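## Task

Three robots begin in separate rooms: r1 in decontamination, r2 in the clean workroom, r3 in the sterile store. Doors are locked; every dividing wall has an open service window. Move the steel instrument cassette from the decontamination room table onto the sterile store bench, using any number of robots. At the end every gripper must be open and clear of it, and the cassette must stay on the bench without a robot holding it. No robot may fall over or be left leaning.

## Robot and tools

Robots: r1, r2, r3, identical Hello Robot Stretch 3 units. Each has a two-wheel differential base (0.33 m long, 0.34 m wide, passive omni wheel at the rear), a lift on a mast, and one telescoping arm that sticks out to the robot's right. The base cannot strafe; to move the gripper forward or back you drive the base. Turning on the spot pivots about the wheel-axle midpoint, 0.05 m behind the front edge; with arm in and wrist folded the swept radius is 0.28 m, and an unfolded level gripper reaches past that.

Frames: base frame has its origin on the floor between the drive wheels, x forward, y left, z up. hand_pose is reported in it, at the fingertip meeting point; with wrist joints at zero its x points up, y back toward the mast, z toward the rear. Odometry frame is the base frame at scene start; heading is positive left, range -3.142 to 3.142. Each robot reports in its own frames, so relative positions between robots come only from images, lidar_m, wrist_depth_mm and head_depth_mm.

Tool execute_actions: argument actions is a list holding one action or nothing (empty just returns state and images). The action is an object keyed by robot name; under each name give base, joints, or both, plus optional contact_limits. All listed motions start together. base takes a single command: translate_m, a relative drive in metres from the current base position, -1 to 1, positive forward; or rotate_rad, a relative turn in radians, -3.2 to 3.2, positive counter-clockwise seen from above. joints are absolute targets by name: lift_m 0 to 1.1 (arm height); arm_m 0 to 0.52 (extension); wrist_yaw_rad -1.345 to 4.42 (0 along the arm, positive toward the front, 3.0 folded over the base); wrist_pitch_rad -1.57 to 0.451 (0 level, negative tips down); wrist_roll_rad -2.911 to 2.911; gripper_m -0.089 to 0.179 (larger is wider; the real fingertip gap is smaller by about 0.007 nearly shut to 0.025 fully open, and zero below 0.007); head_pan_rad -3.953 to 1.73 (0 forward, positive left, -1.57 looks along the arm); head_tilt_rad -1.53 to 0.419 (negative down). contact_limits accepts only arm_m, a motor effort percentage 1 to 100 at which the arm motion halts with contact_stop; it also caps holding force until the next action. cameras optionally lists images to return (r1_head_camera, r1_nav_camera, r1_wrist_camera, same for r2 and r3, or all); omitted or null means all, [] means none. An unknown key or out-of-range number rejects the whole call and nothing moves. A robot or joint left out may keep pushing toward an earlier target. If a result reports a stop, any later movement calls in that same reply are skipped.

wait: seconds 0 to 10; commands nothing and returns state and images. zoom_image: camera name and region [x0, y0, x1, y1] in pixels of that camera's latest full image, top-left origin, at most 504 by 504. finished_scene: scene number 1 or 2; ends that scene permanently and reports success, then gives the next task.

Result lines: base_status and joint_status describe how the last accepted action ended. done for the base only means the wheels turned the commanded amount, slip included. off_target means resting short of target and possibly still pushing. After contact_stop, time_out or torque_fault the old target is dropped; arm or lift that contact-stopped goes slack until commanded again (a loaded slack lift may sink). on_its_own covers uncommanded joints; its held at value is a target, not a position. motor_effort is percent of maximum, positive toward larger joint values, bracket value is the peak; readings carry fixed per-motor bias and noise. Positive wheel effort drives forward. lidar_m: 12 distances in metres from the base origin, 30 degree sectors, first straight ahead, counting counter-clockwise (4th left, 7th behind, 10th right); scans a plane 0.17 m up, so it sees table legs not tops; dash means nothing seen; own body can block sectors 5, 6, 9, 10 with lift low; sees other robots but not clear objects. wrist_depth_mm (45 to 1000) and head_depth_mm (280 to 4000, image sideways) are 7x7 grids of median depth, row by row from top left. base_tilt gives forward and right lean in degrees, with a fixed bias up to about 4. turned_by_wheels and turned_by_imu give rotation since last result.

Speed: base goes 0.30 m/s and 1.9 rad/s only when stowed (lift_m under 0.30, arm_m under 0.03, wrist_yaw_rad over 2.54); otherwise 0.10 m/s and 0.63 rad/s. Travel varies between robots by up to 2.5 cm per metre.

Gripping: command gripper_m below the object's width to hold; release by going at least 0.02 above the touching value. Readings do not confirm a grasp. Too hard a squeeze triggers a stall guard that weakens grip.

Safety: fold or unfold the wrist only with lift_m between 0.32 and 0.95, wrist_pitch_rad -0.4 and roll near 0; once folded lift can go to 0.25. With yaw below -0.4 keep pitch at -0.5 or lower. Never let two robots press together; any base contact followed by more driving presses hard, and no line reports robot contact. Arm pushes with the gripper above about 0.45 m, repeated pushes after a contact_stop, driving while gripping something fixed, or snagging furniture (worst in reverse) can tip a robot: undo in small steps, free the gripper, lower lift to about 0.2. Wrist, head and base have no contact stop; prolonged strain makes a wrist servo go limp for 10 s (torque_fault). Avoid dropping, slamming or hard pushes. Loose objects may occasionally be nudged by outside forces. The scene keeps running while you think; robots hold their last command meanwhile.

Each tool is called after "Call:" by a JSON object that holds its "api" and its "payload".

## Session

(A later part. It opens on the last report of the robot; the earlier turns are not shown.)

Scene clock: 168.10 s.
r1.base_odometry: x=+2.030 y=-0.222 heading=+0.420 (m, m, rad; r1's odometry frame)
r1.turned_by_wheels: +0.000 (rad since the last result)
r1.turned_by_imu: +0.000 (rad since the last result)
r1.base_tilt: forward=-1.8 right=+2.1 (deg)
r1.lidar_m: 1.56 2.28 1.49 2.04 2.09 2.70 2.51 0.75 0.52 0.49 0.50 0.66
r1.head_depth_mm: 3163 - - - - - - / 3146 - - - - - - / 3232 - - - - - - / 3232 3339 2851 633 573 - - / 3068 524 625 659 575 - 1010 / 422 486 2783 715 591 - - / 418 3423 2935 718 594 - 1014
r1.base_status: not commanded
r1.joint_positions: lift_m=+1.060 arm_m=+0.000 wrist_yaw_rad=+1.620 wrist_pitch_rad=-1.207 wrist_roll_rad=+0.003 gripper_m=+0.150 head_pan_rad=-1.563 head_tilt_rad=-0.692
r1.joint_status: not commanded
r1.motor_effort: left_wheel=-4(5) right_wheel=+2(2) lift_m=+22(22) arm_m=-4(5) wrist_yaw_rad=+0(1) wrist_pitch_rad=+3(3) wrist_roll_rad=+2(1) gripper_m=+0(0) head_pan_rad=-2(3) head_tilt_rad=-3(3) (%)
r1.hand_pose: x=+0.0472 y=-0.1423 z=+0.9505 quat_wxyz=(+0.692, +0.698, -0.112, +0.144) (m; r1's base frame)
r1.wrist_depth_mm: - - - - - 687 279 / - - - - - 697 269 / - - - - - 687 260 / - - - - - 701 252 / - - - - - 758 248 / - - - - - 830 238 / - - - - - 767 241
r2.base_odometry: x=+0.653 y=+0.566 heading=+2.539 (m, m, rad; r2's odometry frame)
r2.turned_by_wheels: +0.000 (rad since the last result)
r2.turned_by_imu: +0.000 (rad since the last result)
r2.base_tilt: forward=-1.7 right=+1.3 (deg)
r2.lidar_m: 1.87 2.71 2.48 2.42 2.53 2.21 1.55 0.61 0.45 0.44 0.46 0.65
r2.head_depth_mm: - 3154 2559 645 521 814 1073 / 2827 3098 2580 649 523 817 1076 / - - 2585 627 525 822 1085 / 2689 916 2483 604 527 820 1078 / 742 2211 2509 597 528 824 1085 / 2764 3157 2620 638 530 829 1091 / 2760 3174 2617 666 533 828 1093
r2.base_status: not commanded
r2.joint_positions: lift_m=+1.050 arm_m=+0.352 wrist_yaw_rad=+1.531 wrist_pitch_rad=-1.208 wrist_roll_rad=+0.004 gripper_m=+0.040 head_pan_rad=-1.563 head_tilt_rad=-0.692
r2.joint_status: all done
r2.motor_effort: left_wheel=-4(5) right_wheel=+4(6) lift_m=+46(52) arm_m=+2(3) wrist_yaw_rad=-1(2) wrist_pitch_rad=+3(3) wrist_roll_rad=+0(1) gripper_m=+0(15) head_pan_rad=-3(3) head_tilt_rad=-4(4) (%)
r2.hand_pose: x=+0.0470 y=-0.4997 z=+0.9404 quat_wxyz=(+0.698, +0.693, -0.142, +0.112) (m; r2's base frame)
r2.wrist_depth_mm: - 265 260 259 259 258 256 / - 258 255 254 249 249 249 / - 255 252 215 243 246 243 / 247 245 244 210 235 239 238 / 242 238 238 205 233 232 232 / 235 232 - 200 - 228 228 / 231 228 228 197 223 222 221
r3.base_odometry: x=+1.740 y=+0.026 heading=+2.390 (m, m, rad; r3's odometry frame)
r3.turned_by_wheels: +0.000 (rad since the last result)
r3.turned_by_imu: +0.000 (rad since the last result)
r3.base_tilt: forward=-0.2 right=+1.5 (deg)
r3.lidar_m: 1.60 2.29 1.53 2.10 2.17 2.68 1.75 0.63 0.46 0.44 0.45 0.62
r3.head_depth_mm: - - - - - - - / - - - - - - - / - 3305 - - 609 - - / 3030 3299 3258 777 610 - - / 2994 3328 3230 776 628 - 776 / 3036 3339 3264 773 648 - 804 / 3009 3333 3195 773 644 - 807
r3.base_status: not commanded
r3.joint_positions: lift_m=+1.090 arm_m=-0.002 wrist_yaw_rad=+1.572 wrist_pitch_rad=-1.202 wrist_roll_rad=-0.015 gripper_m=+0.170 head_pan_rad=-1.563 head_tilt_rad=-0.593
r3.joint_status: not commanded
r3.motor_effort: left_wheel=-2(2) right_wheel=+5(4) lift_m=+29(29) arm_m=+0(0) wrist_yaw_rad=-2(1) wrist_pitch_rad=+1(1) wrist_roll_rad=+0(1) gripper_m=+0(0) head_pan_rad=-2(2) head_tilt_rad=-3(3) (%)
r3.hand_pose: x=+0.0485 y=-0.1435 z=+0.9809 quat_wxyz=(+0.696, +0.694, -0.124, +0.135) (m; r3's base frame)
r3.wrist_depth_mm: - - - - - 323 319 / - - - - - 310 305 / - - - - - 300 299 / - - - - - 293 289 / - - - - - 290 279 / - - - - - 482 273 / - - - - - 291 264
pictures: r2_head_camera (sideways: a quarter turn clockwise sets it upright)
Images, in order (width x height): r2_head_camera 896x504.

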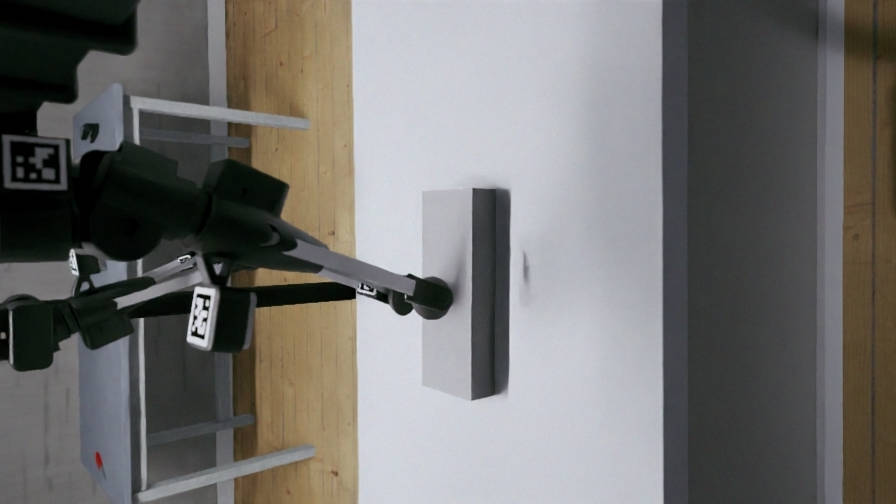

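Too high. Go lower, as before.

Call:
{"api": "execute_actions", "payload": {"actions": [{"r2":{"joints":{"gripper_m":0.14}}}], "cameras": ["r2_wrist_camera"]}}

Call:
{"api": "execute_actions", "payload": {"actions": [{"r2":{"joints":{"lift_m":0.984,"arm_m":0.358}}}], "cameras": []}}

Call:
{"api": "execute_actions", "payload": {"actions": [{"r2":{"joints":{"gripper_m":0.035}}}], "cameras": ["r2_head_camera","r2_wrist_camera"]}}

Scene clock: 174.47 s.
r1.base_odometry: x=+2.030 y=-0.222 heading=+0.420 (m, m, rad; r1's odometry frame)
r1.turned_by_wheels: +0.000 (rad since the last result)
r1.turned_by_imu: +0.001 (rad since the last result)
r1.base_tilt: forward=-1.8 right=+2.0 (deg)
r1.lidar_m: 1.57 2.28 1.49 2.04 2.08 2.70 2.52 0.75 0.52 0.49 0.51 0.66
r1.head_depth_mm: 3156 - - - - - - / 3160 - - - - - - / 3227 - - - - - - / 3195 3333 2884 636 573 - - / 3083 524 635 639 575 - 1006 / 422 486 2784 718 592 - - / 419 3421 2905 719 594 - 1014
r1.base_status: not commanded
r1.joint_positions: lift_m=+1.060 arm_m=+0.000 wrist_yaw_rad=+1.620 wrist_pitch_rad=-1.207 wrist_roll_rad=+0.003 gripper_m=+0.150 head_pan_rad=-1.563 head_tilt_rad=-0.692
r1.joint_status: not commanded
r1.motor_effort: left_wheel=-5(4) right_wheel=+2(2) lift_m=+22(22) arm_m=-5(6) wrist_yaw_rad=+0(2) wrist_pitch_rad=+3(2) wrist_roll_rad=+2(1) gripper_m=+0(0) head_pan_rad=-2(2) head_tilt_rad=-3(3) (%)
r1.hand_pose: x=+0.0472 y=-0.1423 z=+0.9505 quat_wxyz=(+0.692, +0.698, -0.112, +0.144) (m; r1's base frame)
r1.wrist_depth_mm: - - - - - 686 278 / - - - - - 681 268 / - - - - - 687 260 / - - - - - 698 253 / - - - - - 746 249 / - - - - - 805 239 / - - - - - 758 239
r2.base_odometry: x=+0.653 y=+0.566 heading=+2.539 (m, m, rad; r2's odometry frame)
r2.turned_by_wheels: +0.000 (rad since the last result)
r2.turned_by_imu: +0.000 (rad since the last result)
r2.base_tilt: forward=-1.7 right=+1.3 (deg)
r2.lidar_m: 1.86 2.71 2.48 2.41 2.53 2.21 1.55 0.61 0.45 0.44 0.46 0.65
r2.head_depth_mm: - 3156 2578 647 521 811 1077 / 2834 3113 2558 648 524 820 1084 / - - 2542 630 524 820 1081 / 2734 917 2464 605 526 820 1083 / 742 2223 2502 619 528 825 1084 / 2732 3135 2652 638 531 827 1088 / 2763 3225 2610 662 534 825 1089
r2.base_status: not commanded
r2.joint_positions: lift_m=+1.050 arm_m=+0.352 wrist_yaw_rad=+1.531 wrist_pitch_rad=-1.208 wrist_roll_rad=+0.004 gripper_m=+0.140 head_pan_rad=-1.563 head_tilt_rad=-0.692
r2.joint_status: all done
r2.motor_effort: left_wheel=-5(4) right_wheel=+3(3) lift_m=+45(46) arm_m=+2(2) wrist_yaw_rad=-1(1) wrist_pitch_rad=+3(3) wrist_roll_rad=+0(1) gripper_m=+0(80) head_pan_rad=-3(4) head_tilt_rad=-4(4) (%)
r2.hand_pose: x=+0.0470 y=-0.4997 z=+0.9404 quat_wxyz=(+0.698, +0.693, -0.142, +0.112) (m; r2's base frame)
r2.wrist_depth_mm: - 260 260 260 258 255 255 / - 258 257 252 252 254 249 / - 250 247 217 243 244 243 / 247 244 243 208 239 238 238 / 243 238 236 206 233 235 229 / 236 - 232 200 228 - 225 / 231 227 228 195 223 222 221
r3.base_odometry: x=+1.740 y=+0.026 heading=+2.390 (m, m, rad; r3's odometry frame)
r3.turned_by_wheels: +0.000 (rad since the last result)
r3.turned_by_imu: +0.000 (rad since the last result)
r3.base_tilt: forward=-0.3 right=+1.5 (deg)
r3.lidar_m: 1.60 2.27 1.53 2.09 2.17 2.68 1.76 0.63 0.46 0.44 0.45 0.62
r3.head_depth_mm: - - - - - - - / - - - - - - - / - 3285 - - 611 - - / 2971 3323 3235 778 609 - - / 3021 3295 3210 776 627 - 774 / 3047 3313 3231 776 646 - 805 / 3031 3317 3210 773 644 - 807
r3.base_status: not commanded
r3.joint_positions: lift_m=+1.090 arm_m=-0.002 wrist_yaw_rad=+1.572 wrist_pitch_rad=-1.202 wrist_roll_rad=-0.015 gripper_m=+0.170 head_pan_rad=-1.563 head_tilt_rad=-0.593
r3.joint_status: not commanded
r3.motor_effort: left_wheel=-2(2) right_wheel=+6(4) lift_m=+29(29) arm_m=+1(1) wrist_yaw_rad=-1(1) wrist_pitch_rad=+0(1) wrist_roll_rad=+0(0) gripper_m=+0(1) head_pan_rad=-2(2) head_tilt_rad=-3(5) (%)
r3.hand_pose: x=+0.0485 y=-0.1435 z=+0.9809 quat_wxyz=(+0.696, +0.694, -0.124, +0.135) (m; r3's base frame)
r3.wrist_depth_mm: - - - - - 324 318 / - - - - - 309 309 / - - - - - 301 297 / - - - - - 291 288 / - - - - - 288 280 / - - - - - 482 274 / - - - - - 291 260
pictures: r2_wrist_camera
Images, in order (width x height): r2_wrist_camera 644x364.

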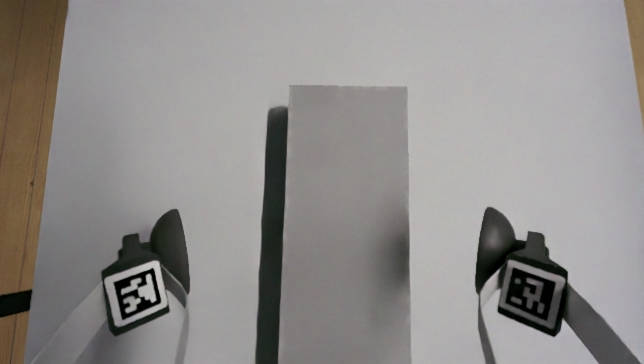

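Scene clock: 175.87 s.
r1.base_odometry: x=+2.030 y=-0.222 heading=+0.420 (m, m, rad; r1's odometry frame)
r1.turned_by_wheels: +0.000 (rad since the last result)
r1.turned_by_imu: +0.000 (rad since the last result)
r1.base_tilt: forward=-1.8 right=+2.0 (deg)
r1.lidar_m: 1.57 2.28 1.49 2.04 2.09 2.70 2.51 0.75 0.52 0.49 0.50 0.66
r1.head_depth_mm: 3140 - - - - - - / 3178 - - - - - - / 3264 - - - - - - / 3229 3463 2616 657 573 - - / 3110 3360 545 638 576 - 1004 / 790 447 543 716 592 - - / 518 463 2886 719 593 - 1011
r1.base_status: not commanded
r1.joint_positions: lift_m=+1.060 arm_m=+0.000 wrist_yaw_rad=+1.620 wrist_pitch_rad=-1.207 wrist_roll_rad=+0.003 gripper_m=+0.150 head_pan_rad=-1.563 head_tilt_rad=-0.692
r1.joint_status: not commanded
r1.motor_effort: left_wheel=-4(5) right_wheel=+2(2) lift_m=+22(22) arm_m=-5(5) wrist_yaw_rad=+1(1) wrist_pitch_rad=+2(3) wrist_roll_rad=+2(2) gripper_m=+0(0) head_pan_rad=-2(2) head_tilt_rad=-3(3) (%)
r1.hand_pose: x=+0.0472 y=-0.1423 z=+0.9505 quat_wxyz=(+0.692, +0.698, -0.112, +0.144) (m; r1's base frame)
r1.wrist_depth_mm: - - - - - 685 278 / - - - - - 691 269 / - - - - - 688 260 / - - - - - 678 253 / - - - - - 750 250 / - - - - - 816 238 / - - - - - 749 242
r2.base_odometry: x=+0.653 y=+0.566 heading=+2.539 (m, m, rad; r2's odometry frame)
r2.turned_by_wheels: +0.000 (rad since the last result)
r2.turned_by_imu: +0.000 (rad since the last result)
r2.base_tilt: forward=-1.7 right=+1.3 (deg)
r2.lidar_m: 1.86 2.71 2.48 2.41 2.52 2.21 1.55 0.61 0.45 0.44 0.46 0.65
r2.head_depth_mm: 2840 - 782 645 521 818 1072 / 2790 3125 2578 649 524 817 1079 / 2746 - 2509 631 525 823 1084 / 2748 845 2619 596 526 820 1082 / 742 3111 2413 606 528 827 1090 / 2718 3152 2598 636 531 827 1083 / 2775 3204 2653 664 534 827 1094
r2.base_status: not commanded
r2.joint_positions: lift_m=+0.986 arm_m=+0.358 wrist_yaw_rad=+1.531 wrist_pitch_rad=-1.204 wrist_roll_rad=+0.004 gripper_m=+0.140 head_pan_rad=-1.563 head_tilt_rad=-0.692
r2.joint_status: lift_m contact_stop (moved -0.064 of -0.066); the others done
r2.on_its_own: lift_m is slack since a contact_stop, until your next command for it
r2.motor_effort: left_wheel=-7(7) right_wheel=+10(10) lift_m=+37(43) arm_m=+3(3) wrist_yaw_rad=-1(1) wrist_pitch_rad=+1(3) wrist_roll_rad=+1(0) gripper_m=-1(1) head_pan_rad=-5(4) head_tilt_rad=-5(4) (%)
r2.hand_pose: x=+0.0479 y=-0.5057 z=+0.8767 quat_wxyz=(+0.698, +0.693, -0.144, +0.113) (m; r2's base frame)
r2.wrist_depth_mm: 196 196 195 194 191 191 190 / 192 188 189 154 155 186 184 / 186 185 183 151 151 183 180 / 182 181 178 147 148 177 177 / 177 177 176 143 144 173 172 / 174 - 170 140 140 169 169 / - 169 167 137 137 166 164
r3.base_odometry: x=+1.740 y=+0.026 heading=+2.390 (m, m, rad; r3's odometry frame)
r3.turned_by_wheels: +0.000 (rad since the last result)
r3.turned_by_imu: +0.000 (rad since the last result)
r3.base_tilt: forward=-0.2 right=+1.5 (deg)
r3.lidar_m: 1.60 2.28 1.53 2.10 2.17 2.67 1.76 0.63 0.46 0.44 0.45 0.62
r3.head_depth_mm: - - - - - - - / - - - - - - - / - 3274 - - 611 - - / 2983 3297 3257 779 610 - - / 3002 3293 3219 774 628 - 772 / 3053 3335 3224 772 648 - 806 / 3000 3279 3213 773 645 - 806
r3.base_status: not commanded
r3.joint_positions: lift_m=+1.090 arm_m=-0.002 wrist_yaw_rad=+1.572 wrist_pitch_rad=-1.202 wrist_roll_rad=-0.015 gripper_m=+0.170 head_pan_rad=-1.563 head_tilt_rad=-0.593
r3.joint_status: not commanded
r3.motor_effort: left_wheel=-2(2) right_wheel=+4(4) lift_m=+29(29) arm_m=+0(0) wrist_yaw_rad=-1(1) wrist_pitch_rad=+0(1) wrist_roll_rad=+0(0) gripper_m=+0(0) head_pan_rad=-2(2) head_tilt_rad=-3(2) (%)
r3.hand_pose: x=+0.0485 y=-0.1435 z=+0.9809 quat_wxyz=(+0.696, +0.694, -0.124, +0.135) (m; r3's base frame)
r3.wrist_depth_mm: - - - - - 322 317 / - - - - - 313 306 / - - - - - 301 298 / - - - - - 292 290 / - - - - - 290 282 / - - - - - 476 272 / - - - - - 292 262
pictures: none
No camera images: the call's "cameras" was empty. Leave "cameras" out to get every camera's image.

not run: a stop came earlier in this reply.

Call:
{"api": "execute_actions", "payload": {"actions": [{"r2":{"joints":{"gripper_m":0.025}}}], "cameras": ["r2_head_camera","r2_wrist_camera"]}}

Scene clock: 180.90 s.
r1.base_odometry: x=+2.030 y=-0.222 heading=+0.420 (m, m, rad; r1's odometry frame)
r1.turned_by_wheels: +0.000 (rad since the last result)
r1.turned_by_imu: +0.001 (rad since the last result)
r1.base_tilt: forward=-1.7 right=+2.0 (deg)
r1.lidar_m: 1.56 2.28 1.49 2.04 2.09 2.69 2.52 0.74 0.52 0.49 0.50 0.66
r1.head_depth_mm: 3138 - - - - - - / 3152 - - - - - - / 3243 - - - - - - / 3203 3475 2634 650 573 - - / 3141 3405 543 632 574 - 1006 / 768 446 544 717 591 - - / 476 3336 2930 719 593 - 1014
r1.base_status: not commanded
r1.joint_positions: lift_m=+1.060 arm_m=+0.000 wrist_yaw_rad=+1.620 wrist_pitch_rad=-1.207 wrist_roll_rad=+0.003 gripper_m=+0.150 head_pan_rad=-1.563 head_tilt_rad=-0.692
r1.joint_status: not commanded
r1.motor_effort: left_wheel=-4(5) right_wheel=+2(2) lift_m=+22(23) arm_m=-5(5) wrist_yaw_rad=+1(0) wrist_pitch_rad=+2(2) wrist_roll_rad=+2(1) gripper_m=+0(0) head_pan_rad=-2(2) head_tilt_rad=-2(3) (%)
r1.hand_pose: x=+0.0472 y=-0.1423 z=+0.9505 quat_wxyz=(+0.692, +0.698, -0.112, +0.144) (m; r1's base frame)
r1.wrist_depth_mm: - - - - - 683 275 / - - - - - 677 270 / - - - - - 687 262 / - - - - - 693 253 / - - - - - 746 249 / - - - - - 818 237 / - - - - - 761 240
r2.base_odometry: x=+0.653 y=+0.566 heading=+2.539 (m, m, rad; r2's odometry frame)
r2.turned_by_wheels: +0.000 (rad since the last result)
r2.turned_by_imu: +0.001 (rad since the last result)
r2.base_tilt: forward=-1.7 right=+1.3 (deg)
r2.lidar_m: 1.86 2.72 2.48 2.41 2.52 2.21 1.55 0.61 0.46 0.44 0.46 0.65
r2.head_depth_mm: 2785 - 2436 647 521 812 1078 / 2804 3132 2532 649 523 819 1076 / 2751 - 2468 627 524 822 1083 / 2763 851 2547 593 526 823 1075 / 740 3140 2439 602 529 822 1085 / 2755 3203 2635 638 531 824 1084 / 2760 3211 2579 659 533 827 1085
r2.base_status: not commanded
r2.joint_positions: lift_m=+0.991 arm_m=+0.358 wrist_yaw_rad=+1.531 wrist_pitch_rad=-1.192 wrist_roll_rad=+0.004 gripper_m=+0.026 head_pan_rad=-1.563 head_tilt_rad=-0.692
r2.joint_status: all done
r2.on_its_own: lift_m is slack since a contact_stop, until your next command for it (your +0.984 is given up)
r2.motor_effort: left_wheel=-3(8) right_wheel=+1(10) lift_m=+40(40) arm_m=+2(3) wrist_yaw_rad=-1(1) wrist_pitch_rad=-3(4) wrist_roll_rad=+0(1) gripper_m=-21(95) head_pan_rad=-4(4) head_tilt_rad=-5(4) (%)
r2.hand_pose: x=+0.0508 y=-0.5059 z=+0.8828 quat_wxyz=(+0.697, +0.692, -0.148, +0.118) (m; r2's base frame)
r2.wrist_depth_mm: 203 202 202 199 200 197 198 / 197 197 194 156 158 193 191 / 193 191 189 152 154 187 187 / 187 187 186 149 151 183 181 / 183 183 146 146 147 178 176 / 177 178 142 142 143 174 172 / 174 172 170 140 141 170 169
r3.base_odometry: x=+1.740 y=+0.026 heading=+2.390 (m, m, rad; r3's odometry frame)
r3.turned_by_wheels: +0.000 (rad since the last result)
r3.turned_by_imu: +0.001 (rad since the last result)
r3.base_tilt: forward=-0.2 right=+1.5 (deg)
r3.lidar_m: 1.60 2.29 1.53 2.10 2.17 2.68 1.76 0.63 0.46 0.44 0.46 0.62
r3.head_depth_mm: - - - - - - - / - - - - - - - / - 3315 - - 608 - - / 3007 3279 3254 776 610 - - / 3007 3298 3247 775 628 - 770 / 3004 3338 3192 775 648 - 803 / 3004 3304 3191 773 645 - 809
r3.base_status: not commanded
r3.joint_positions: lift_m=+1.090 arm_m=-0.002 wrist_yaw_rad=+1.572 wrist_pitch_rad=-1.202 wrist_roll_rad=-0.015 gripper_m=+0.170 head_pan_rad=-1.563 head_tilt_rad=-0.593
r3.joint_status: not commanded
r3.motor_effort: left_wheel=-2(1) right_wheel=+4(4) lift_m=+29(29) arm_m=+1(0) wrist_yaw_rad=-1(1) wrist_pitch_rad=+1(0) wrist_roll_rad=+0(0) gripper_m=+0(1) head_pan_rad=-2(2) head_tilt_rad=-2(2) (%)
r3.hand_pose: x=+0.0485 y=-0.1435 z=+0.9809 quat_wxyz=(+0.696, +0.694, -0.124, +0.135) (m; r3's base frame)
r3.wrist_depth_mm: - - - - - 323 317 / - - - - - 312 307 / - - - - - 299 297 / - - - - - 294 289 / - - - - - 290 280 / - - - - - 480 271 / - - - - - 293 260
pictures: r2_head_camera (sideways: a quarter turn clockwise sets it upright), r2_wrist_camera
Images, in order (width x height): r2_head_camera 896x504, r2_wrist_camera 644x364.

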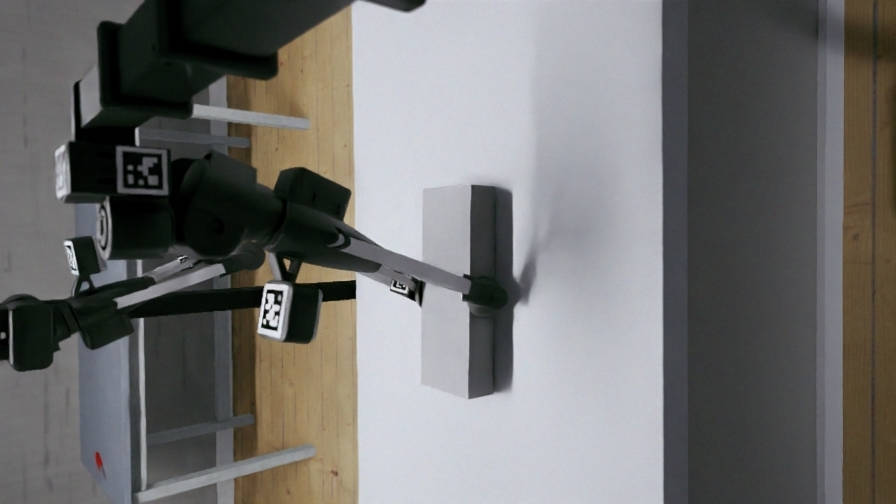

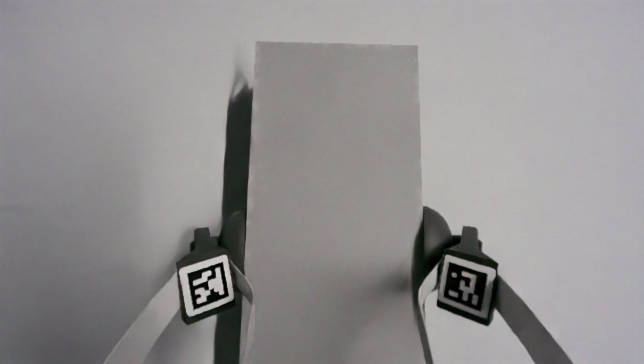

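Call:
{"api": "execute_actions", "payload": {"actions": [{"r2":{"joints":{"lift_m":1.05}}}], "cameras": []}}

Call:
{"api": "execute_actions", "payload": {"actions": [{"r2":{"joints":{"arm_m":0.2,"wrist_yaw_rad":1.57}}}], "cameras": ["r2_head_camera"]}}

Scene clock: 186.63 s.
r1.base_odometry: x=+2.030 y=-0.222 heading=+0.420 (m, m, rad; r1's odometry frame)
r1.turned_by_wheels: +0.000 (rad since the last result)
r1.turned_by_imu: +0.001 (rad since the last result)
r1.base_tilt: forward=-1.8 right=+2.0 (deg)
r1.lidar_m: 1.57 2.27 1.49 2.04 2.09 2.69 2.52 0.75 0.52 0.49 0.50 0.67
r1.head_depth_mm: 3148 - - - - - - / 3176 - - - - - - / 3257 - - - - - - / 3213 3376 2870 619 572 - - / 3114 3299 607 622 576 - 1007 / 418 480 2780 669 592 - - / 413 3404 2928 719 594 - 1013
r1.base_status: not commanded
r1.joint_positions: lift_m=+1.060 arm_m=+0.000 wrist_yaw_rad=+1.620 wrist_pitch_rad=-1.207 wrist_roll_rad=+0.003 gripper_m=+0.150 head_pan_rad=-1.563 head_tilt_rad=-0.692
r1.joint_status: not commanded
r1.motor_effort: left_wheel=-4(5) right_wheel=+2(2) lift_m=+22(23) arm_m=-5(5) wrist_yaw_rad=+1(1) wrist_pitch_rad=+3(2) wrist_roll_rad=+1(2) gripper_m=+0(0) head_pan_rad=-2(3) head_tilt_rad=-3(2) (%)
r1.hand_pose: x=+0.0472 y=-0.1423 z=+0.9505 quat_wxyz=(+0.692, +0.698, -0.112, +0.144) (m; r1's base frame)
r1.wrist_depth_mm: - - - - - 672 280 / - - - - - 692 269 / - - - - - 681 261 / - - - - - 686 255 / - - - - - 765 250 / - - - - - 846 237 / - - - - - 767 240
r2.base_odometry: x=+0.653 y=+0.566 heading=+2.539 (m, m, rad; r2's odometry frame)
r2.turned_by_wheels: +0.000 (rad since the last result)
r2.turned_by_imu: +0.000 (rad since the last result)
r2.base_tilt: forward=-1.6 right=+1.4 (deg)
r2.lidar_m: 1.86 2.71 2.49 2.42 2.53 2.21 1.55 0.61 0.45 0.44 0.46 0.65
r2.head_depth_mm: - 3193 2543 644 523 813 1082 / 2782 3109 2568 649 525 819 1080 / - 3213 2592 610 525 822 1073 / 2718 916 2464 572 526 821 1088 / 740 3083 2539 584 530 824 1084 / 2741 3182 2616 616 531 821 1088 / 2762 3204 2630 664 530 826 1086
r2.base_status: not commanded
r2.joint_positions: lift_m=+1.050 arm_m=+0.358 wrist_yaw_rad=+1.531 wrist_pitch_rad=-1.209 wrist_roll_rad=+0.004 gripper_m=+0.026 head_pan_rad=-1.563 head_tilt_rad=-0.692
r2.joint_status: all done
r2.motor_effort: left_wheel=-3(3) right_wheel=+2(2) lift_m=+49(51) arm_m=+2(2) wrist_yaw_rad=-1(2) wrist_pitch_rad=+3(3) wrist_roll_rad=+1(1) gripper_m=-19(21) head_pan_rad=-4(3) head_tilt_rad=-4(3) (%)
r2.hand_pose: x=+0.0468 y=-0.5057 z=+0.9402 quat_wxyz=(+0.698, +0.693, -0.142, +0.112) (m; r2's base frame)
r2.wrist_depth_mm: - 263 260 260 257 256 256 / - 256 254 156 158 249 248 / 253 246 247 153 154 242 243 / 246 243 241 148 150 237 237 / 239 239 146 145 146 232 232 / 235 234 142 141 144 229 226 / 228 229 224 139 141 223 223
r3.base_odometry: x=+1.740 y=+0.026 heading=+2.390 (m, m, rad; r3's odometry frame)
r3.turned_by_wheels: +0.000 (rad since the last result)
r3.turned_by_imu: +0.000 (rad since the last result)
r3.base_tilt: forward=-0.3 right=+1.5 (deg)
r3.lidar_m: 1.60 2.28 1.53 2.10 2.17 2.68 1.76 0.63 0.46 0.44 0.45 0.62
r3.head_depth_mm: - - - - - - - / - - - - - - - / - 3249 - - 611 - - / 3033 3306 3238 776 609 - - / 3045 3319 3203 774 627 - 772 / 3000 3283 3201 772 648 - 802 / 3006 3290 3202 773 646 - 807
r3.base_status: not commanded
r3.joint_positions: lift_m=+1.090 arm_m=-0.002 wrist_yaw_rad=+1.572 wrist_pitch_rad=-1.202 wrist_roll_rad=-0.015 gripper_m=+0.170 head_pan_rad=-1.563 head_tilt_rad=-0.593
r3.joint_status: not commanded
r3.motor_effort: left_wheel=-1(2) right_wheel=+5(4) lift_m=+29(29) arm_m=+0(0) wrist_yaw_rad=-2(2) wrist_pitch_rad=+1(1) wrist_roll_rad=+0(0) gripper_m=+1(1) head_pan_rad=-3(2) head_tilt_rad=-3(3) (%)
r3.hand_pose: x=+0.0485 y=-0.1435 z=+0.9809 quat_wxyz=(+0.696, +0.694, -0.124, +0.135) (m; r3's base frame)
r3.wrist_depth_mm: - - - - - 322 319 / - - - - - 313 311 / - - - - - 299 299 / - - - - - 292 287 / - - - - - 288 280 / - - - - - 481 273 / - - - - - 291 260
pictures: none
No camera images: the call's "cameras" was empty. Leave "cameras" out to get every camera's image.

Scene clock: 189.03 s.
r1.base_odometry: x=+2.030 y=-0.222 heading=+0.420 (m, m, rad; r1's odometry frame)
r1.turned_by_wheels: +0.000 (rad since the last result)
r1.turned_by_imu: +0.001 (rad since the last result)
r1.base_tilt: forward=-1.8 right=+2.0 (deg)
r1.lidar_m: 1.56 2.28 1.49 2.04 2.09 2.70 2.51 0.75 0.52 0.49 0.50 0.66
r1.head_depth_mm: 3123 - - - - - - / 3149 - - - - - - / 3249 - - - - - - / 3216 3467 765 710 572 - - / 3098 637 734 713 575 - 1006 / 538 3304 2788 715 592 - - / 3063 3411 2899 718 593 - 1014
r1.base_status: not commanded
r1.joint_positions: lift_m=+1.060 arm_m=+0.000 wrist_yaw_rad=+1.620 wrist_pitch_rad=-1.207 wrist_roll_rad=+0.003 gripper_m=+0.150 head_pan_rad=-1.563 head_tilt_rad=-0.692
r1.joint_status: not commanded
r1.motor_effort: left_wheel=-4(5) right_wheel=+2(2) lift_m=+22(21) arm_m=-5(4) wrist_yaw_rad=+1(0) wrist_pitch_rad=+3(2) wrist_roll_rad=+2(2) gripper_m=+0(0) head_pan_rad=-2(2) head_tilt_rad=-3(3) (%)
r1.hand_pose: x=+0.0472 y=-0.1423 z=+0.9505 quat_wxyz=(+0.692, +0.698, -0.112, +0.144) (m; r1's base frame)
r1.wrist_depth_mm: - - - - - 683 280 / - - - - - 696 269 / - - - - - 697 259 / - - - - - 671 254 / - - - - - 765 246 / - - - - - 821 237 / - - - - - 743 242
r2.base_odometry: x=+0.653 y=+0.566 heading=+2.539 (m, m, rad; r2's odometry frame)
r2.turned_by_wheels: +0.000 (rad since the last result)
r2.turned_by_imu: +0.000 (rad since the last result)
r2.base_tilt: forward=-1.6 right=+1.3 (deg)
r2.lidar_m: 1.87 2.70 2.49 2.42 2.52 2.21 1.55 0.61 0.45 0.44 0.46 0.65
r2.head_depth_mm: - 3129 2559 646 522 814 1077 / - 3182 2586 648 524 816 1076 / - - - 640 448 820 1080 / 2715 850 2839 623 435 824 1082 / 741 3059 1206 658 444 821 1088 / 2695 3180 2603 657 439 825 1086 / 2769 3164 2629 660 533 825 1091
r2.base_status: not commanded
r2.joint_positions: lift_m=+1.050 arm_m=+0.200 wrist_yaw_rad=+1.568 wrist_pitch_rad=-1.209 wrist_roll_rad=+0.004 gripper_m=+0.026 head_pan_rad=-1.563 head_tilt_rad=-0.692
r2.joint_status: all done
r2.motor_effort: left_wheel=-3(3) right_wheel=+2(2) lift_m=+49(49) arm_m=-2(2) wrist_yaw_rad=+1(3) wrist_pitch_rad=+3(2) wrist_roll_rad=+1(1) gripper_m=-19(19) head_pan_rad=-4(3) head_tilt_rad=-4(4) (%)
r2.hand_pose: x=+0.0468 y=-0.3456 z=+0.9402 quat_wxyz=(+0.696, +0.695, -0.129, +0.125) (m; r2's base frame)
r2.wrist_depth_mm: - - - 258 258 257 252 / - - - 157 158 250 249 / - - - 152 156 243 244 / - - - 148 151 237 235 / - - 146 145 146 234 233 / - - 142 143 143 230 226 / - - 139 138 141 223 221
r3.base_odometry: x=+1.740 y=+0.026 heading=+2.390 (m, m, rad; r3's odometry frame)
r3.turned_by_wheels: +0.000 (rad since the last result)
r3.turned_by_imu: +0.000 (rad since the last result)
r3.base_tilt: forward=-0.2 right=+1.5 (deg)
r3.lidar_m: 1.60 2.28 1.53 2.09 2.17 2.67 1.76 0.63 0.45 0.44 0.46 0.62
r3.head_depth_mm: - - - - - - - / - - - - - - - / - 3302 - - 609 - - / 3017 3318 3243 777 610 - - / 3039 3326 3233 776 628 - 775 / 2996 3357 3213 774 647 - 801 / 2989 3320 3192 771 644 - 807
r3.base_status: not commanded
r3.joint_positions: lift_m=+1.090 arm_m=-0.002 wrist_yaw_rad=+1.572 wrist_pitch_rad=-1.202 wrist_roll_rad=-0.015 gripper_m=+0.170 head_pan_rad=-1.563 head_tilt_rad=-0.593
r3.joint_status: not commanded
r3.motor_effort: left_wheel=-2(2) right_wheel=+4(4) lift_m=+29(29) arm_m=+1(1) wrist_yaw_rad=-1(1) wrist_pitch_rad=+1(1) wrist_roll_rad=+0(0) gripper_m=+1(1) head_pan_rad=-2(2) head_tilt_rad=-3(3) (%)
r3.hand_pose: x=+0.0485 y=-0.1435 z=+0.9809 quat_wxyz=(+0.696, +0.694, -0.124, +0.135) (m; r3's base frame)
r3.wrist_depth_mm: - - - - - 322 321 / - - - - - 312 309 / - - - - - 300 296 / - - - - - 293 288 / - - - - - 290 282 / - - - - - 474 275 / - - - - - 290 262
pictures: r2_head_camera (sideways: a quarter turn clockwise sets it upright)
Images, in order (width x height): r2_head_camera 896x504.

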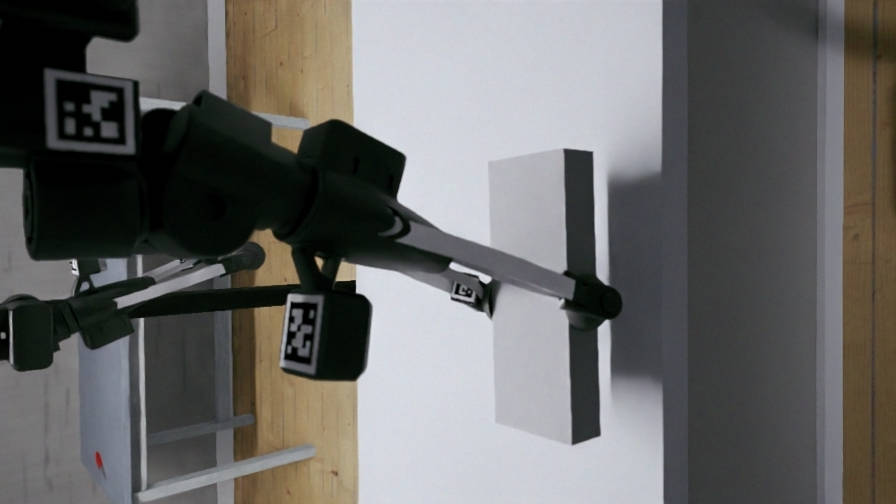

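Call:
{"api": "execute_actions", "payload": {"actions": [{"r2":{"base":{"rotate_rad":1.27},"joints":{"arm_m":0.12}}}], "cameras": []}}

Call:
{"api": "execute_actions", "payload": {"actions": [{"r2":{"base":{"translate_m":1.0}}}], "cameras": []}}

Call:
{"api": "execute_actions", "payload": {"actions": [{"r2":{"base":{"translate_m":0.89},"joints":{"arm_m":0.25}}}], "cameras": []}}

Call:
{"api": "execute_actions", "payload": {"actions": [{"r2":{"base":{"rotate_rad":1.87}}}], "cameras": ["r2_nav_camera","r2_wrist_camera","r3_nav_camera"]}}

Scene clock: 197.53 s.
r1.base_odometry: x=+2.030 y=-0.222 heading=+0.420 (m, m, rad; r1's odometry frame)
r1.turned_by_wheels: +0.000 (rad since the last result)
r1.turned_by_imu: +0.001 (rad since the last result)
r1.base_tilt: forward=-1.8 right=+1.9 (deg)
r1.lidar_m: 1.56 2.28 1.49 2.04 2.09 2.69 2.51 0.75 0.52 0.49 0.51 0.66
r1.head_depth_mm: 3147 - - - - - - / 797 - - - - - - / 3239 - - - - - - / 3219 3420 2883 710 573 - - / 3103 3483 2892 714 575 - 1007 / 3110 3396 2657 717 592 - - / 880 3362 2904 717 593 - 1013
r1.base_status: not commanded
r1.joint_positions: lift_m=+1.060 arm_m=+0.000 wrist_yaw_rad=+1.620 wrist_pitch_rad=-1.207 wrist_roll_rad=+0.003 gripper_m=+0.150 head_pan_rad=-1.563 head_tilt_rad=-0.692
r1.joint_status: not commanded
r1.motor_effort: left_wheel=-5(5) right_wheel=+2(2) lift_m=+22(22) arm_m=-6(5) wrist_yaw_rad=+1(0) wrist_pitch_rad=+2(3) wrist_roll_rad=+2(2) gripper_m=+0(0) head_pan_rad=-2(2) head_tilt_rad=-2(2) (%)
r1.hand_pose: x=+0.0472 y=-0.1423 z=+0.9505 quat_wxyz=(+0.692, +0.698, -0.112, +0.144) (m; r1's base frame)
r1.wrist_depth_mm: - - - - - 692 276 / - - - - - 697 271 / - - - - - 690 260 / - - - - - 683 253 / - - - - - 755 248 / - - - - - 816 238 / - - - - - 756 240
r2.base_odometry: x=+0.653 y=+0.566 heading=-2.474 (m, m, rad; r2's odometry frame)
r2.turned_by_wheels: +1.270 (rad since the last result)
r2.turned_by_imu: +1.263 (rad since the last result)
r2.base_tilt: forward=-1.6 right=+1.3 (deg)
r2.lidar_m: 2.41 2.41 2.49 2.15 0.89 0.51 0.44 0.44 0.51 0.88 2.59 2.78
r2.head_depth_mm: - 704 746 814 866 961 1048 / - - - 960 1125 1230 1145 / 976 - - - 411 1227 1143 / 1366 1658 1955 - 401 813 1150 / 1939 2353 2570 1860 415 810 1154 / 2155 2404 2611 1907 1598 373 1162 / 2089 2323 2526 2013 1608 1285 1153
r2.base_status: done
r2.joint_positions: lift_m=+1.050 arm_m=+0.120 wrist_yaw_rad=+1.568 wrist_pitch_rad=-1.211 wrist_roll_rad=+0.004 gripper_m=+0.026 head_pan_rad=-1.563 head_tilt_rad=-0.692
r2.joint_status: all done
r2.motor_effort: left_wheel=-5(11) right_wheel=+4(9) lift_m=+49(49) arm_m=-2(1) wrist_yaw_rad=+2(1) wrist_pitch_rad=+4(3) wrist_roll_rad=+0(1) gripper_m=-19(19) head_pan_rad=-3(4) head_tilt_rad=-4(4) (%)
r2.hand_pose: x=+0.0464 y=-0.2656 z=+0.9401 quat_wxyz=(+0.696, +0.695, -0.129, +0.124) (m; r2's base frame)
r2.wrist_depth_mm: - - - - - - - / - - - 157 159 - - / - - - 152 155 - - / - - - 149 151 - - / - - 145 145 146 - - / - - 141 142 142 - - / - - 139 139 140 935 826
r3.base_odometry: x=+1.740 y=+0.026 heading=+2.390 (m, m, rad; r3's odometry frame)
r3.turned_by_wheels: +0.000 (rad since the last result)
r3.turned_by_imu: +0.001 (rad since the last result)
r3.base_tilt: forward=-0.2 right=+1.5 (deg)
r3.lidar_m: 1.60 2.28 1.53 2.10 2.17 2.68 1.76 0.63 0.46 0.44 0.46 0.62
r3.head_depth_mm: - - - - - - - / - - - - - - - / - 3282 - - 610 - - / 2996 3298 3260 777 610 - - / 2960 3279 3245 776 627 - 773 / 3042 3281 3253 774 646 - 803 / 3011 3302 3234 768 644 - 809
r3.base_status: not commanded
r3.joint_positions: lift_m=+1.090 arm_m=-0.002 wrist_yaw_rad=+1.572 wrist_pitch_rad=-1.202 wrist_roll_rad=-0.015 gripper_m=+0.170 head_pan_rad=-1.563 head_tilt_rad=-0.593
r3.joint_status: not commanded
r3.motor_effort: left_wheel=-2(2) right_wheel=+5(4) lift_m=+29(29) arm_m=+0(0) wrist_yaw_rad=-1(1) wrist_pitch_rad=+1(1) wrist_roll_rad=+0(0) gripper_m=+1(0) head_pan_rad=-3(2) head_tilt_rad=-3(3) (%)
r3.hand_pose: x=+0.0485 y=-0.1435 z=+0.9809 quat_wxyz=(+0.696, +0.694, -0.124, +0.135) (m; r3's base frame)
r3.wrist_depth_mm: - - - - - 324 319 / - - - - - 311 311 / - - - - - 302 296 / - - - - - 294 287 / - - - - - 286 280 / - - - - - 478 270 / - - - - - 289 263
pictures: none
No camera images: the call's "cameras" was empty. Leave "cameras" out to get every camera's image.

Scene clock: 208.60 s.
r1.base_odometry: x=+2.030 y=-0.222 heading=+0.420 (m, m, rad; r1's odometry frame)
r1.turned_by_wheels: +0.000 (rad since the last result)
r1.turned_by_imu: +0.003 (rad since the last result)
r1.base_tilt: forward=-1.8 right=+2.0 (deg)
r1.lidar_m: 1.56 2.28 1.49 2.04 2.10 2.70 2.51 0.75 0.52 0.49 0.50 0.66
r1.head_depth_mm: 3141 - - - - - - / 3109 - - - - - - / 3242 - - - - - - / 3190 3420 2731 711 573 - - / 3131 3440 2891 715 575 - 1006 / 3103 3437 2899 716 592 - - / 3091 3431 2912 718 594 - 1011
r1.base_status: not commanded
r1.joint_positions: lift_m=+1.060 arm_m=+0.000 wrist_yaw_rad=+1.620 wrist_pitch_rad=-1.207 wrist_roll_rad=+0.003 gripper_m=+0.150 head_pan_rad=-1.563 head_tilt_rad=-0.692
r1.joint_status: not commanded
r1.motor_effort: left_wheel=-4(4) right_wheel=+2(2) lift_m=+21(22) arm_m=-5(5) wrist_yaw_rad=+1(1) wrist_pitch_rad=+3(3) wrist_roll_rad=+1(1) gripper_m=+0(0) head_pan_rad=-2(2) head_tilt_rad=-3(3) (%)
r1.hand_pose: x=+0.0472 y=-0.1423 z=+0.9505 quat_wxyz=(+0.692, +0.698, -0.112, +0.144) (m; r1's base frame)
r1.wrist_depth_mm: - - - - - 678 281 / - - - - - 689 271 / - - - - - 695 262 / - - - - - 709 257 / - - - - - 746 250 / - - - - - 812 239 / - - - - - 771 240
r2.base_odometry: x=-0.132 y=-0.053 heading=-2.474 (m, m, rad; r2's odometry frame)
r2.turned_by_wheels: +0.000 (rad since the last result)
r2.turned_by_imu: +0.004 (rad since the last result)
r2.base_tilt: forward=-1.7 right=+1.3 (deg)
r2.lidar_m: 1.46 1.46 1.69 2.41 2.41 1.62 1.40 1.40 1.62 2.33 2.33 1.69
r2.head_depth_mm: - 2248 2325 1933 1570 1330 1140 / - - - 1866 1586 1290 1144 / 2031 - - - 411 1239 1143 / 2016 2289 2473 - 402 811 1147 / 1985 2249 2489 1859 415 808 1155 / 1930 2172 2409 1888 1598 374 1151 / 1882 2110 2371 2005 1600 1291 1150
r2.base_status: done
r2.joint_positions: lift_m=+1.050 arm_m=+0.120 wrist_yaw_rad=+1.568 wrist_pitch_rad=-1.211 wrist_roll_rad=+0.004 gripper_m=+0.026 head_pan_rad=-1.563 head_tilt_rad=-0.692
r2.joint_status: not commanded
r2.motor_effort: left_wheel=-6(7) right_wheel=+4(9) lift_m=+49(49) arm_m=-2(2) wrist_yaw_rad=+1(1) wrist_pitch_rad=+3(3) wrist_roll_rad=+0(1) gripper_m=-19(19) head_pan_rad=-4(4) head_tilt_rad=-4(4) (%)
r2.hand_pose: x=+0.0464 y=-0.2656 z=+0.9401 quat_wxyz=(+0.696, +0.695, -0.129, +0.124) (m; r2's base frame)
r2.wrist_depth_mm: - - - - - - - / - - - 157 159 - - / - - - 152 154 - - / - - - 149 150 - - / - - 146 145 146 - - / - - 142 142 143 - - / - - 139 139 141 - -
r3.base_odometry: x=+1.740 y=+0.026 heading=+2.390 (m, m, rad; r3's odometry frame)
r3.turned_by_wheels: +0.000 (rad since the last result)
r3.turned_by_imu: +0.001 (rad since the last result)
r3.base_tilt: forward=-0.2 right=+1.5 (deg)
r3.lidar_m: 1.60 2.28 1.53 2.10 2.17 2.68 1.76 0.63 0.46 0.44 0.46 0.62
r3.head_depth_mm: - - - - - - - / - - - - - - - / - 3307 - - 609 - - / 2973 3308 3251 776 609 - - / 3001 3300 3262 777 627 - 774 / 2990 3270 3220 774 646 - 803 / 2971 3323 3224 773 645 - 808
r3.base_status: not commanded
r3.joint_positions: lift_m=+1.090 arm_m=-0.002 wrist_yaw_rad=+1.572 wrist_pitch_rad=-1.202 wrist_roll_rad=-0.015 gripper_m=+0.170 head_pan_rad=-1.563 head_tilt_rad=-0.593
r3.joint_status: not commanded
r3.motor_effort: left_wheel=-2(1) right_wheel=+5(5) lift_m=+29(29) arm_m=+0(0) wrist_yaw_rad=-1(1) wrist_pitch_rad=+0(1) wrist_roll_rad=+0(0) gripper_m=+0(1) head_pan_rad=-3(2) head_tilt_rad=-3(3) (%)
r3.hand_pose: x=+0.0485 y=-0.1435 z=+0.9809 quat_wxyz=(+0.696, +0.694, -0.124, +0.135) (m; r3's base frame)
r3.wrist_depth_mm: - - - - - 322 318 / - - - - - 308 304 / - - - - - 301 300 / - - - - - 293 290 / - - - - - 288 281 / - - - - - 472 271 / - - - - - 291 261
pictures: none
No camera images: the call's "cameras" was empty. Leave "cameras" out to get every camera's image.

Scene clock: 218.67 s.
r1.base_odometry: x=+2.030 y=-0.222 heading=+0.420 (m, m, rad; r1's odometry frame)
r1.turned_by_wheels: +0.000 (rad since the last result)
r1.turned_by_imu: +0.002 (rad since the last result)
r1.base_tilt: forward=-1.8 right=+1.9 (deg)
r1.lidar_m: 1.56 2.28 1.49 2.04 2.08 2.69 2.51 0.75 0.52 0.49 0.51 0.66
r1.head_depth_mm: 3144 - - - - - - / 3131 - - - - - - / 3186 - - - - - - / 3233 3467 2876 711 573 - - / 3117 3442 2880 712 576 - 1006 / 3115 3478 2911 715 593 - - / 3078 3456 2928 717 594 - 1011
r1.base_status: not commanded
r1.joint_positions: lift_m=+1.060 arm_m=+0.000 wrist_yaw_rad=+1.620 wrist_pitch_rad=-1.207 wrist_roll_rad=+0.003 gripper_m=+0.150 head_pan_rad=-1.563 head_tilt_rad=-0.692
r1.joint_status: not commanded
r1.motor_effort: left_wheel=-5(5) right_wheel=+2(2) lift_m=+22(22) arm_m=-5(5) wrist_yaw_rad=+2(0) wrist_pitch_rad=+3(3) wrist_roll_rad=+2(2) gripper_m=+1(1) head_pan_rad=-3(2) head_tilt_rad=-2(3) (%)
r1.hand_pose: x=+0.0472 y=-0.1423 z=+0.9505 quat_wxyz=(+0.692, +0.698, -0.112, +0.144) (m; r1's base frame)
r1.wrist_depth_mm: - - - - - 685 279 / - - - - - 688 269 / - - - - - 697 260 / - - - - - 684 252 / - - - - - 749 248 / - - - - - 823 238 / - - - - - 762 239
r2.base_odometry: x=-0.832 y=-0.604 heading=-2.474 (m, m, rad; r2's odometry frame)
r2.turned_by_wheels: +0.000 (rad since the last result)
r2.turned_by_imu: +0.002 (rad since the last result)
r2.base_tilt: forward=-1.7 right=+1.3 (deg)
r2.lidar_m: 0.60 0.60 0.69 1.21 2.63 2.61 2.26 2.25 2.43 2.11 1.13 0.69
r2.head_depth_mm: - 2328 2549 1943 1563 1320 1133 / - 2243 2475 1950 1566 1320 1147 / - - 2286 1892 1500 1320 1139 / 1808 2108 - 496 1506 1336 1145 / 1785 2009 2346 1994 1507 1330 1147 / 1743 1959 2219 1973 1508 1336 1155 / 1685 1899 2163 1989 1609 1341 1159
r2.base_status: done
r2.joint_positions: lift_m=+1.050 arm_m=+0.250 wrist_yaw_rad=+1.568 wrist_pitch_rad=-1.211 wrist_roll_rad=+0.004 gripper_m=+0.026 head_pan_rad=-1.563 head_tilt_rad=-0.692
r2.joint_status: all done
r2.motor_effort: left_wheel=-5(6) right_wheel=+4(9) lift_m=+49(49) arm_m=+3(2) wrist_yaw_rad=+1(1) wrist_pitch_rad=+4(3) wrist_roll_rad=+1(0) gripper_m=-20(19) head_pan_rad=-3(4) head_tilt_rad=-4(3) (%)
r2.hand_pose: x=+0.0464 y=-0.3951 z=+0.9401 quat_wxyz=(+0.696, +0.696, -0.129, +0.124) (m; r2's base frame)
r2.wrist_depth_mm: 832 868 968 - - - - / - - - 157 158 - - / - - - 153 155 - - / - - - 149 151 - - / - - 146 146 146 - - / - - 142 142 142 - - / - - 140 139 140 - -
r3.base_odometry: x=+1.740 y=+0.026 heading=+2.390 (m, m, rad; r3's odometry frame)
r3.turned_by_wheels: +0.000 (rad since the last result)
r3.turned_by_imu: +0.001 (rad since the last result)
r3.base_tilt: forward=-0.3 right=+1.6 (deg)
r3.lidar_m: 1.60 2.28 1.53 2.10 2.17 2.68 1.75 0.63 0.46 0.44 0.45 0.62
r3.head_depth_mm: - - - - - - - / - - - - - - - / 984 3132 - - 611 - - / 3005 3293 3272 779 611 - - / 3000 3275 3255 777 627 - 775 / 2989 3294 3218 773 646 - 802 / 2980 3235 3260 773 645 - 806
r3.base_status: not commanded
r3.joint_positions: lift_m=+1.090 arm_m=-0.002 wrist_yaw_rad=+1.572 wrist_pitch_rad=-1.202 wrist_roll_rad=-0.015 gripper_m=+0.170 head_pan_rad=-1.563 head_tilt_rad=-0.593
r3.joint_status: not commanded
r3.motor_effort: left_wheel=-2(2) right_wheel=+4(5) lift_m=+29(29) arm_m=+0(0) wrist_yaw_rad=-2(2) wrist_pitch_rad=+1(1) wrist_roll_rad=+0(1) gripper_m=+0(0) head_pan_rad=-2(2) head_tilt_rad=-3(2) (%)
r3.hand_pose: x=+0.0485 y=-0.1435 z=+0.9809 quat_wxyz=(+0.696, +0.694, -0.124, +0.135) (m; r3's base frame)
r3.wrist_depth_mm: - - - - - 322 319 / - - - - - 313 310 / - - - - - 303 299 / - - - - - 292 287 / - - - - - 286 280 / - - - - - 477 269 / - - - - - 294 261
pictures: none
No camera images: the call's "cameras" was empty. Leave "cameras" out to get every camera's image.

Scene clock: 222.57 s.
r1.base_odometry: x=+2.030 y=-0.222 heading=+0.420 (m, m, rad; r1's odometry frame)
r1.turned_by_wheels: +0.000 (rad since the last result)
r1.turned_by_imu: +0.001 (rad since the last result)
r1.base_tilt: forward=-1.8 right=+2.0 (deg)
r1.lidar_m: 1.56 2.28 1.49 2.04 2.08 2.69 2.51 0.75 0.52 0.49 0.51 0.66
r1.head_depth_mm: 3156 - - - - - - / 3170 - - - - - - / 3186 - - - - - - / 3253 3452 2865 710 572 - - / 3125 3460 2900 713 576 - 1007 / 3107 3429 2885 716 593 - - / 3072 3412 2908 720 594 - 1013
r1.base_status: not commanded
r1.joint_positions: lift_m=+1.060 arm_m=+0.000 wrist_yaw_rad=+1.620 wrist_pitch_rad=-1.207 wrist_roll_rad=+0.003 gripper_m=+0.150 head_pan_rad=-1.563 head_tilt_rad=-0.692
r1.joint_status: not commanded
r1.motor_effort: left_wheel=-5(5) right_wheel=+2(2) lift_m=+21(22) arm_m=-5(5) wrist_yaw_rad=+0(0) wrist_pitch_rad=+3(2) wrist_roll_rad=+2(1) gripper_m=+0(0) head_pan_rad=-3(2) head_tilt_rad=-3(3) (%)
r1.hand_pose: x=+0.0472 y=-0.1423 z=+0.9505 quat_wxyz=(+0.692, +0.698, -0.112, +0.144) (m; r1's base frame)
r1.wrist_depth_mm: - - - - - 679 280 / - - - - - 690 269 / - - - - - 701 263 / - - - - - 703 252 / - - - - - 746 248 / - - - - - 826 236 / - - - - - 742 241
r2.base_odometry: x=-0.832 y=-0.604 heading=-0.605 (m, m, rad; r2's odometry frame)
r2.turned_by_wheels: +1.870 (rad since the last result)
r2.turned_by_imu: +1.859 (rad since the last result)
r2.base_tilt: forward=-1.7 right=+1.3 (deg)
r2.lidar_m: 2.63 2.79 2.32 2.26 2.38 2.16 1.88 0.81 0.61 0.60 0.63 0.89
r2.head_depth_mm: - 3297 848 645 880 1120 1138 / - 3240 854 649 883 1123 1145 / - - 759 627 887 1145 1144 / 2591 3248 - 495 896 1149 1148 / 1130 3200 796 658 933 1149 1146 / 2870 3279 876 660 902 1164 1148 / 2957 3292 874 663 908 1171 1154
r2.base_status: done
r2.joint_positions: lift_m=+1.050 arm_m=+0.250 wrist_yaw_rad=+1.568 wrist_pitch_rad=-1.211 wrist_roll_rad=+0.004 gripper_m=+0.026 head_pan_rad=-1.563 head_tilt_rad=-0.692
r2.joint_status: not commanded
r2.motor_effort: left_wheel=-5(12) right_wheel=+3(12) lift_m=+49(49) arm_m=+2(2) wrist_yaw_rad=+0(1) wrist_pitch_rad=+4(4) wrist_roll_rad=+0(0) gripper_m=-19(19) head_pan_rad=-4(4) head_tilt_rad=-4(4) (%)
r2.hand_pose: x=+0.0462 y=-0.3952 z=+0.9401 quat_wxyz=(+0.696, +0.696, -0.128, +0.124) (m; r2's base frame)
r2.wrist_depth_mm: - - - - 258 256 253 / - - - 157 160 249 248 / - - - 152 154 242 242 / - - - 149 151 238 236 / - - 145 146 146 236 230 / - - 142 143 143 228 228 / - - 139 139 140 224 221
r3.base_odometry: x=+1.740 y=+0.026 heading=+2.390 (m, m, rad; r3's odometry frame)
r3.turned_by_wheels: +0.000 (rad since the last result)
r3.turned_by_imu: +0.000 (rad since the last result)
r3.base_tilt: forward=-0.2 right=+1.5 (deg)
r3.lidar_m: 1.60 2.28 1.53 2.10 2.17 2.67 1.76 0.63 0.46 0.44 0.45 0.62
r3.head_depth_mm: - - - - - - - / - - - - - - - / - 3301 - - 611 - - / 3001 3188 799 777 610 - - / 614 679 1312 776 627 - 770 / 617 3289 3242 775 647 - 802 / 2970 3355 3246 770 645 - 805
r3.base_status: not commanded
r3.joint_positions: lift_m=+1.090 arm_m=-0.002 wrist_yaw_rad=+1.572 wrist_pitch_rad=-1.202 wrist_roll_rad=-0.015 gripper_m=+0.170 head_pan_rad=-1.563 head_tilt_rad=-0.593
r3.joint_status: not commanded
r3.motor_effort: left_wheel=-2(2) right_wheel=+5(5) lift_m=+29(29) arm_m=+0(1) wrist_yaw_rad=-1(1) wrist_pitch_rad=+1(0) wrist_roll_rad=+0(0) gripper_m=+1(1) head_pan_rad=-2(2) head_tilt_rad=-3(4) (%)
r3.hand_pose: x=+0.0485 y=-0.1435 z=+0.9809 quat_wxyz=(+0.696, +0.694, -0.124, +0.135) (m; r3's base frame)
r3.wrist_depth_mm: - - - - - 322 321 / - - - - - 310 308 / - - - - - 302 300 / - - - - - 292 289 / - - - - - 287 280 / - - - - - 474 271 / - - - - - 292 260
pictures: r2_nav_camera (sideways: a quarter turn counterclockwise sets it upright), r2_wrist_camera, r3_nav_camera (sideways: a quarter turn counterclockwise sets it upright)
Images, in order (width x height): r2_nav_camera 672x504, r2_wrist_camera 644x364, r3_nav_camera 672x504.

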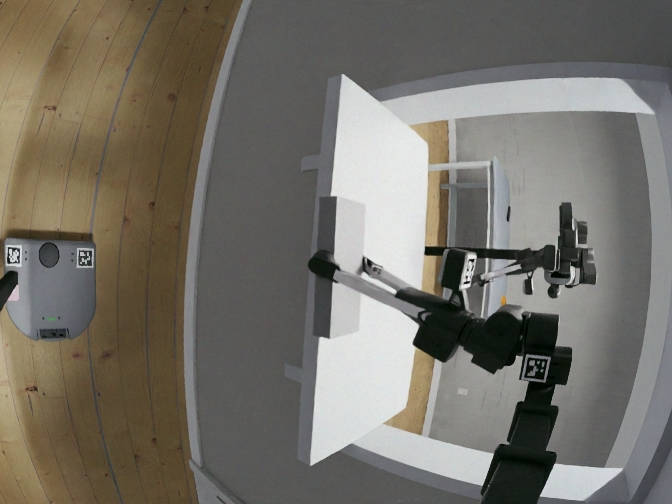

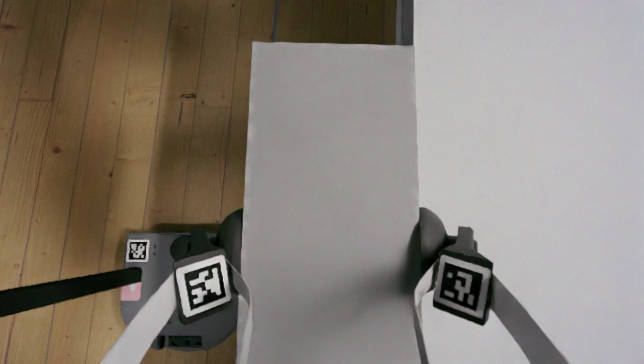

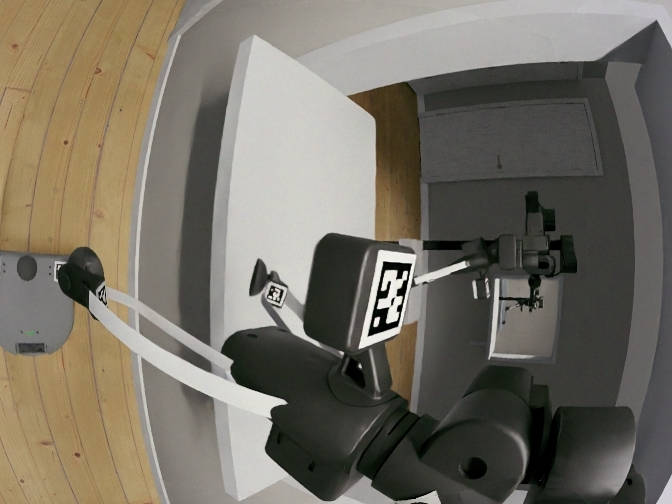

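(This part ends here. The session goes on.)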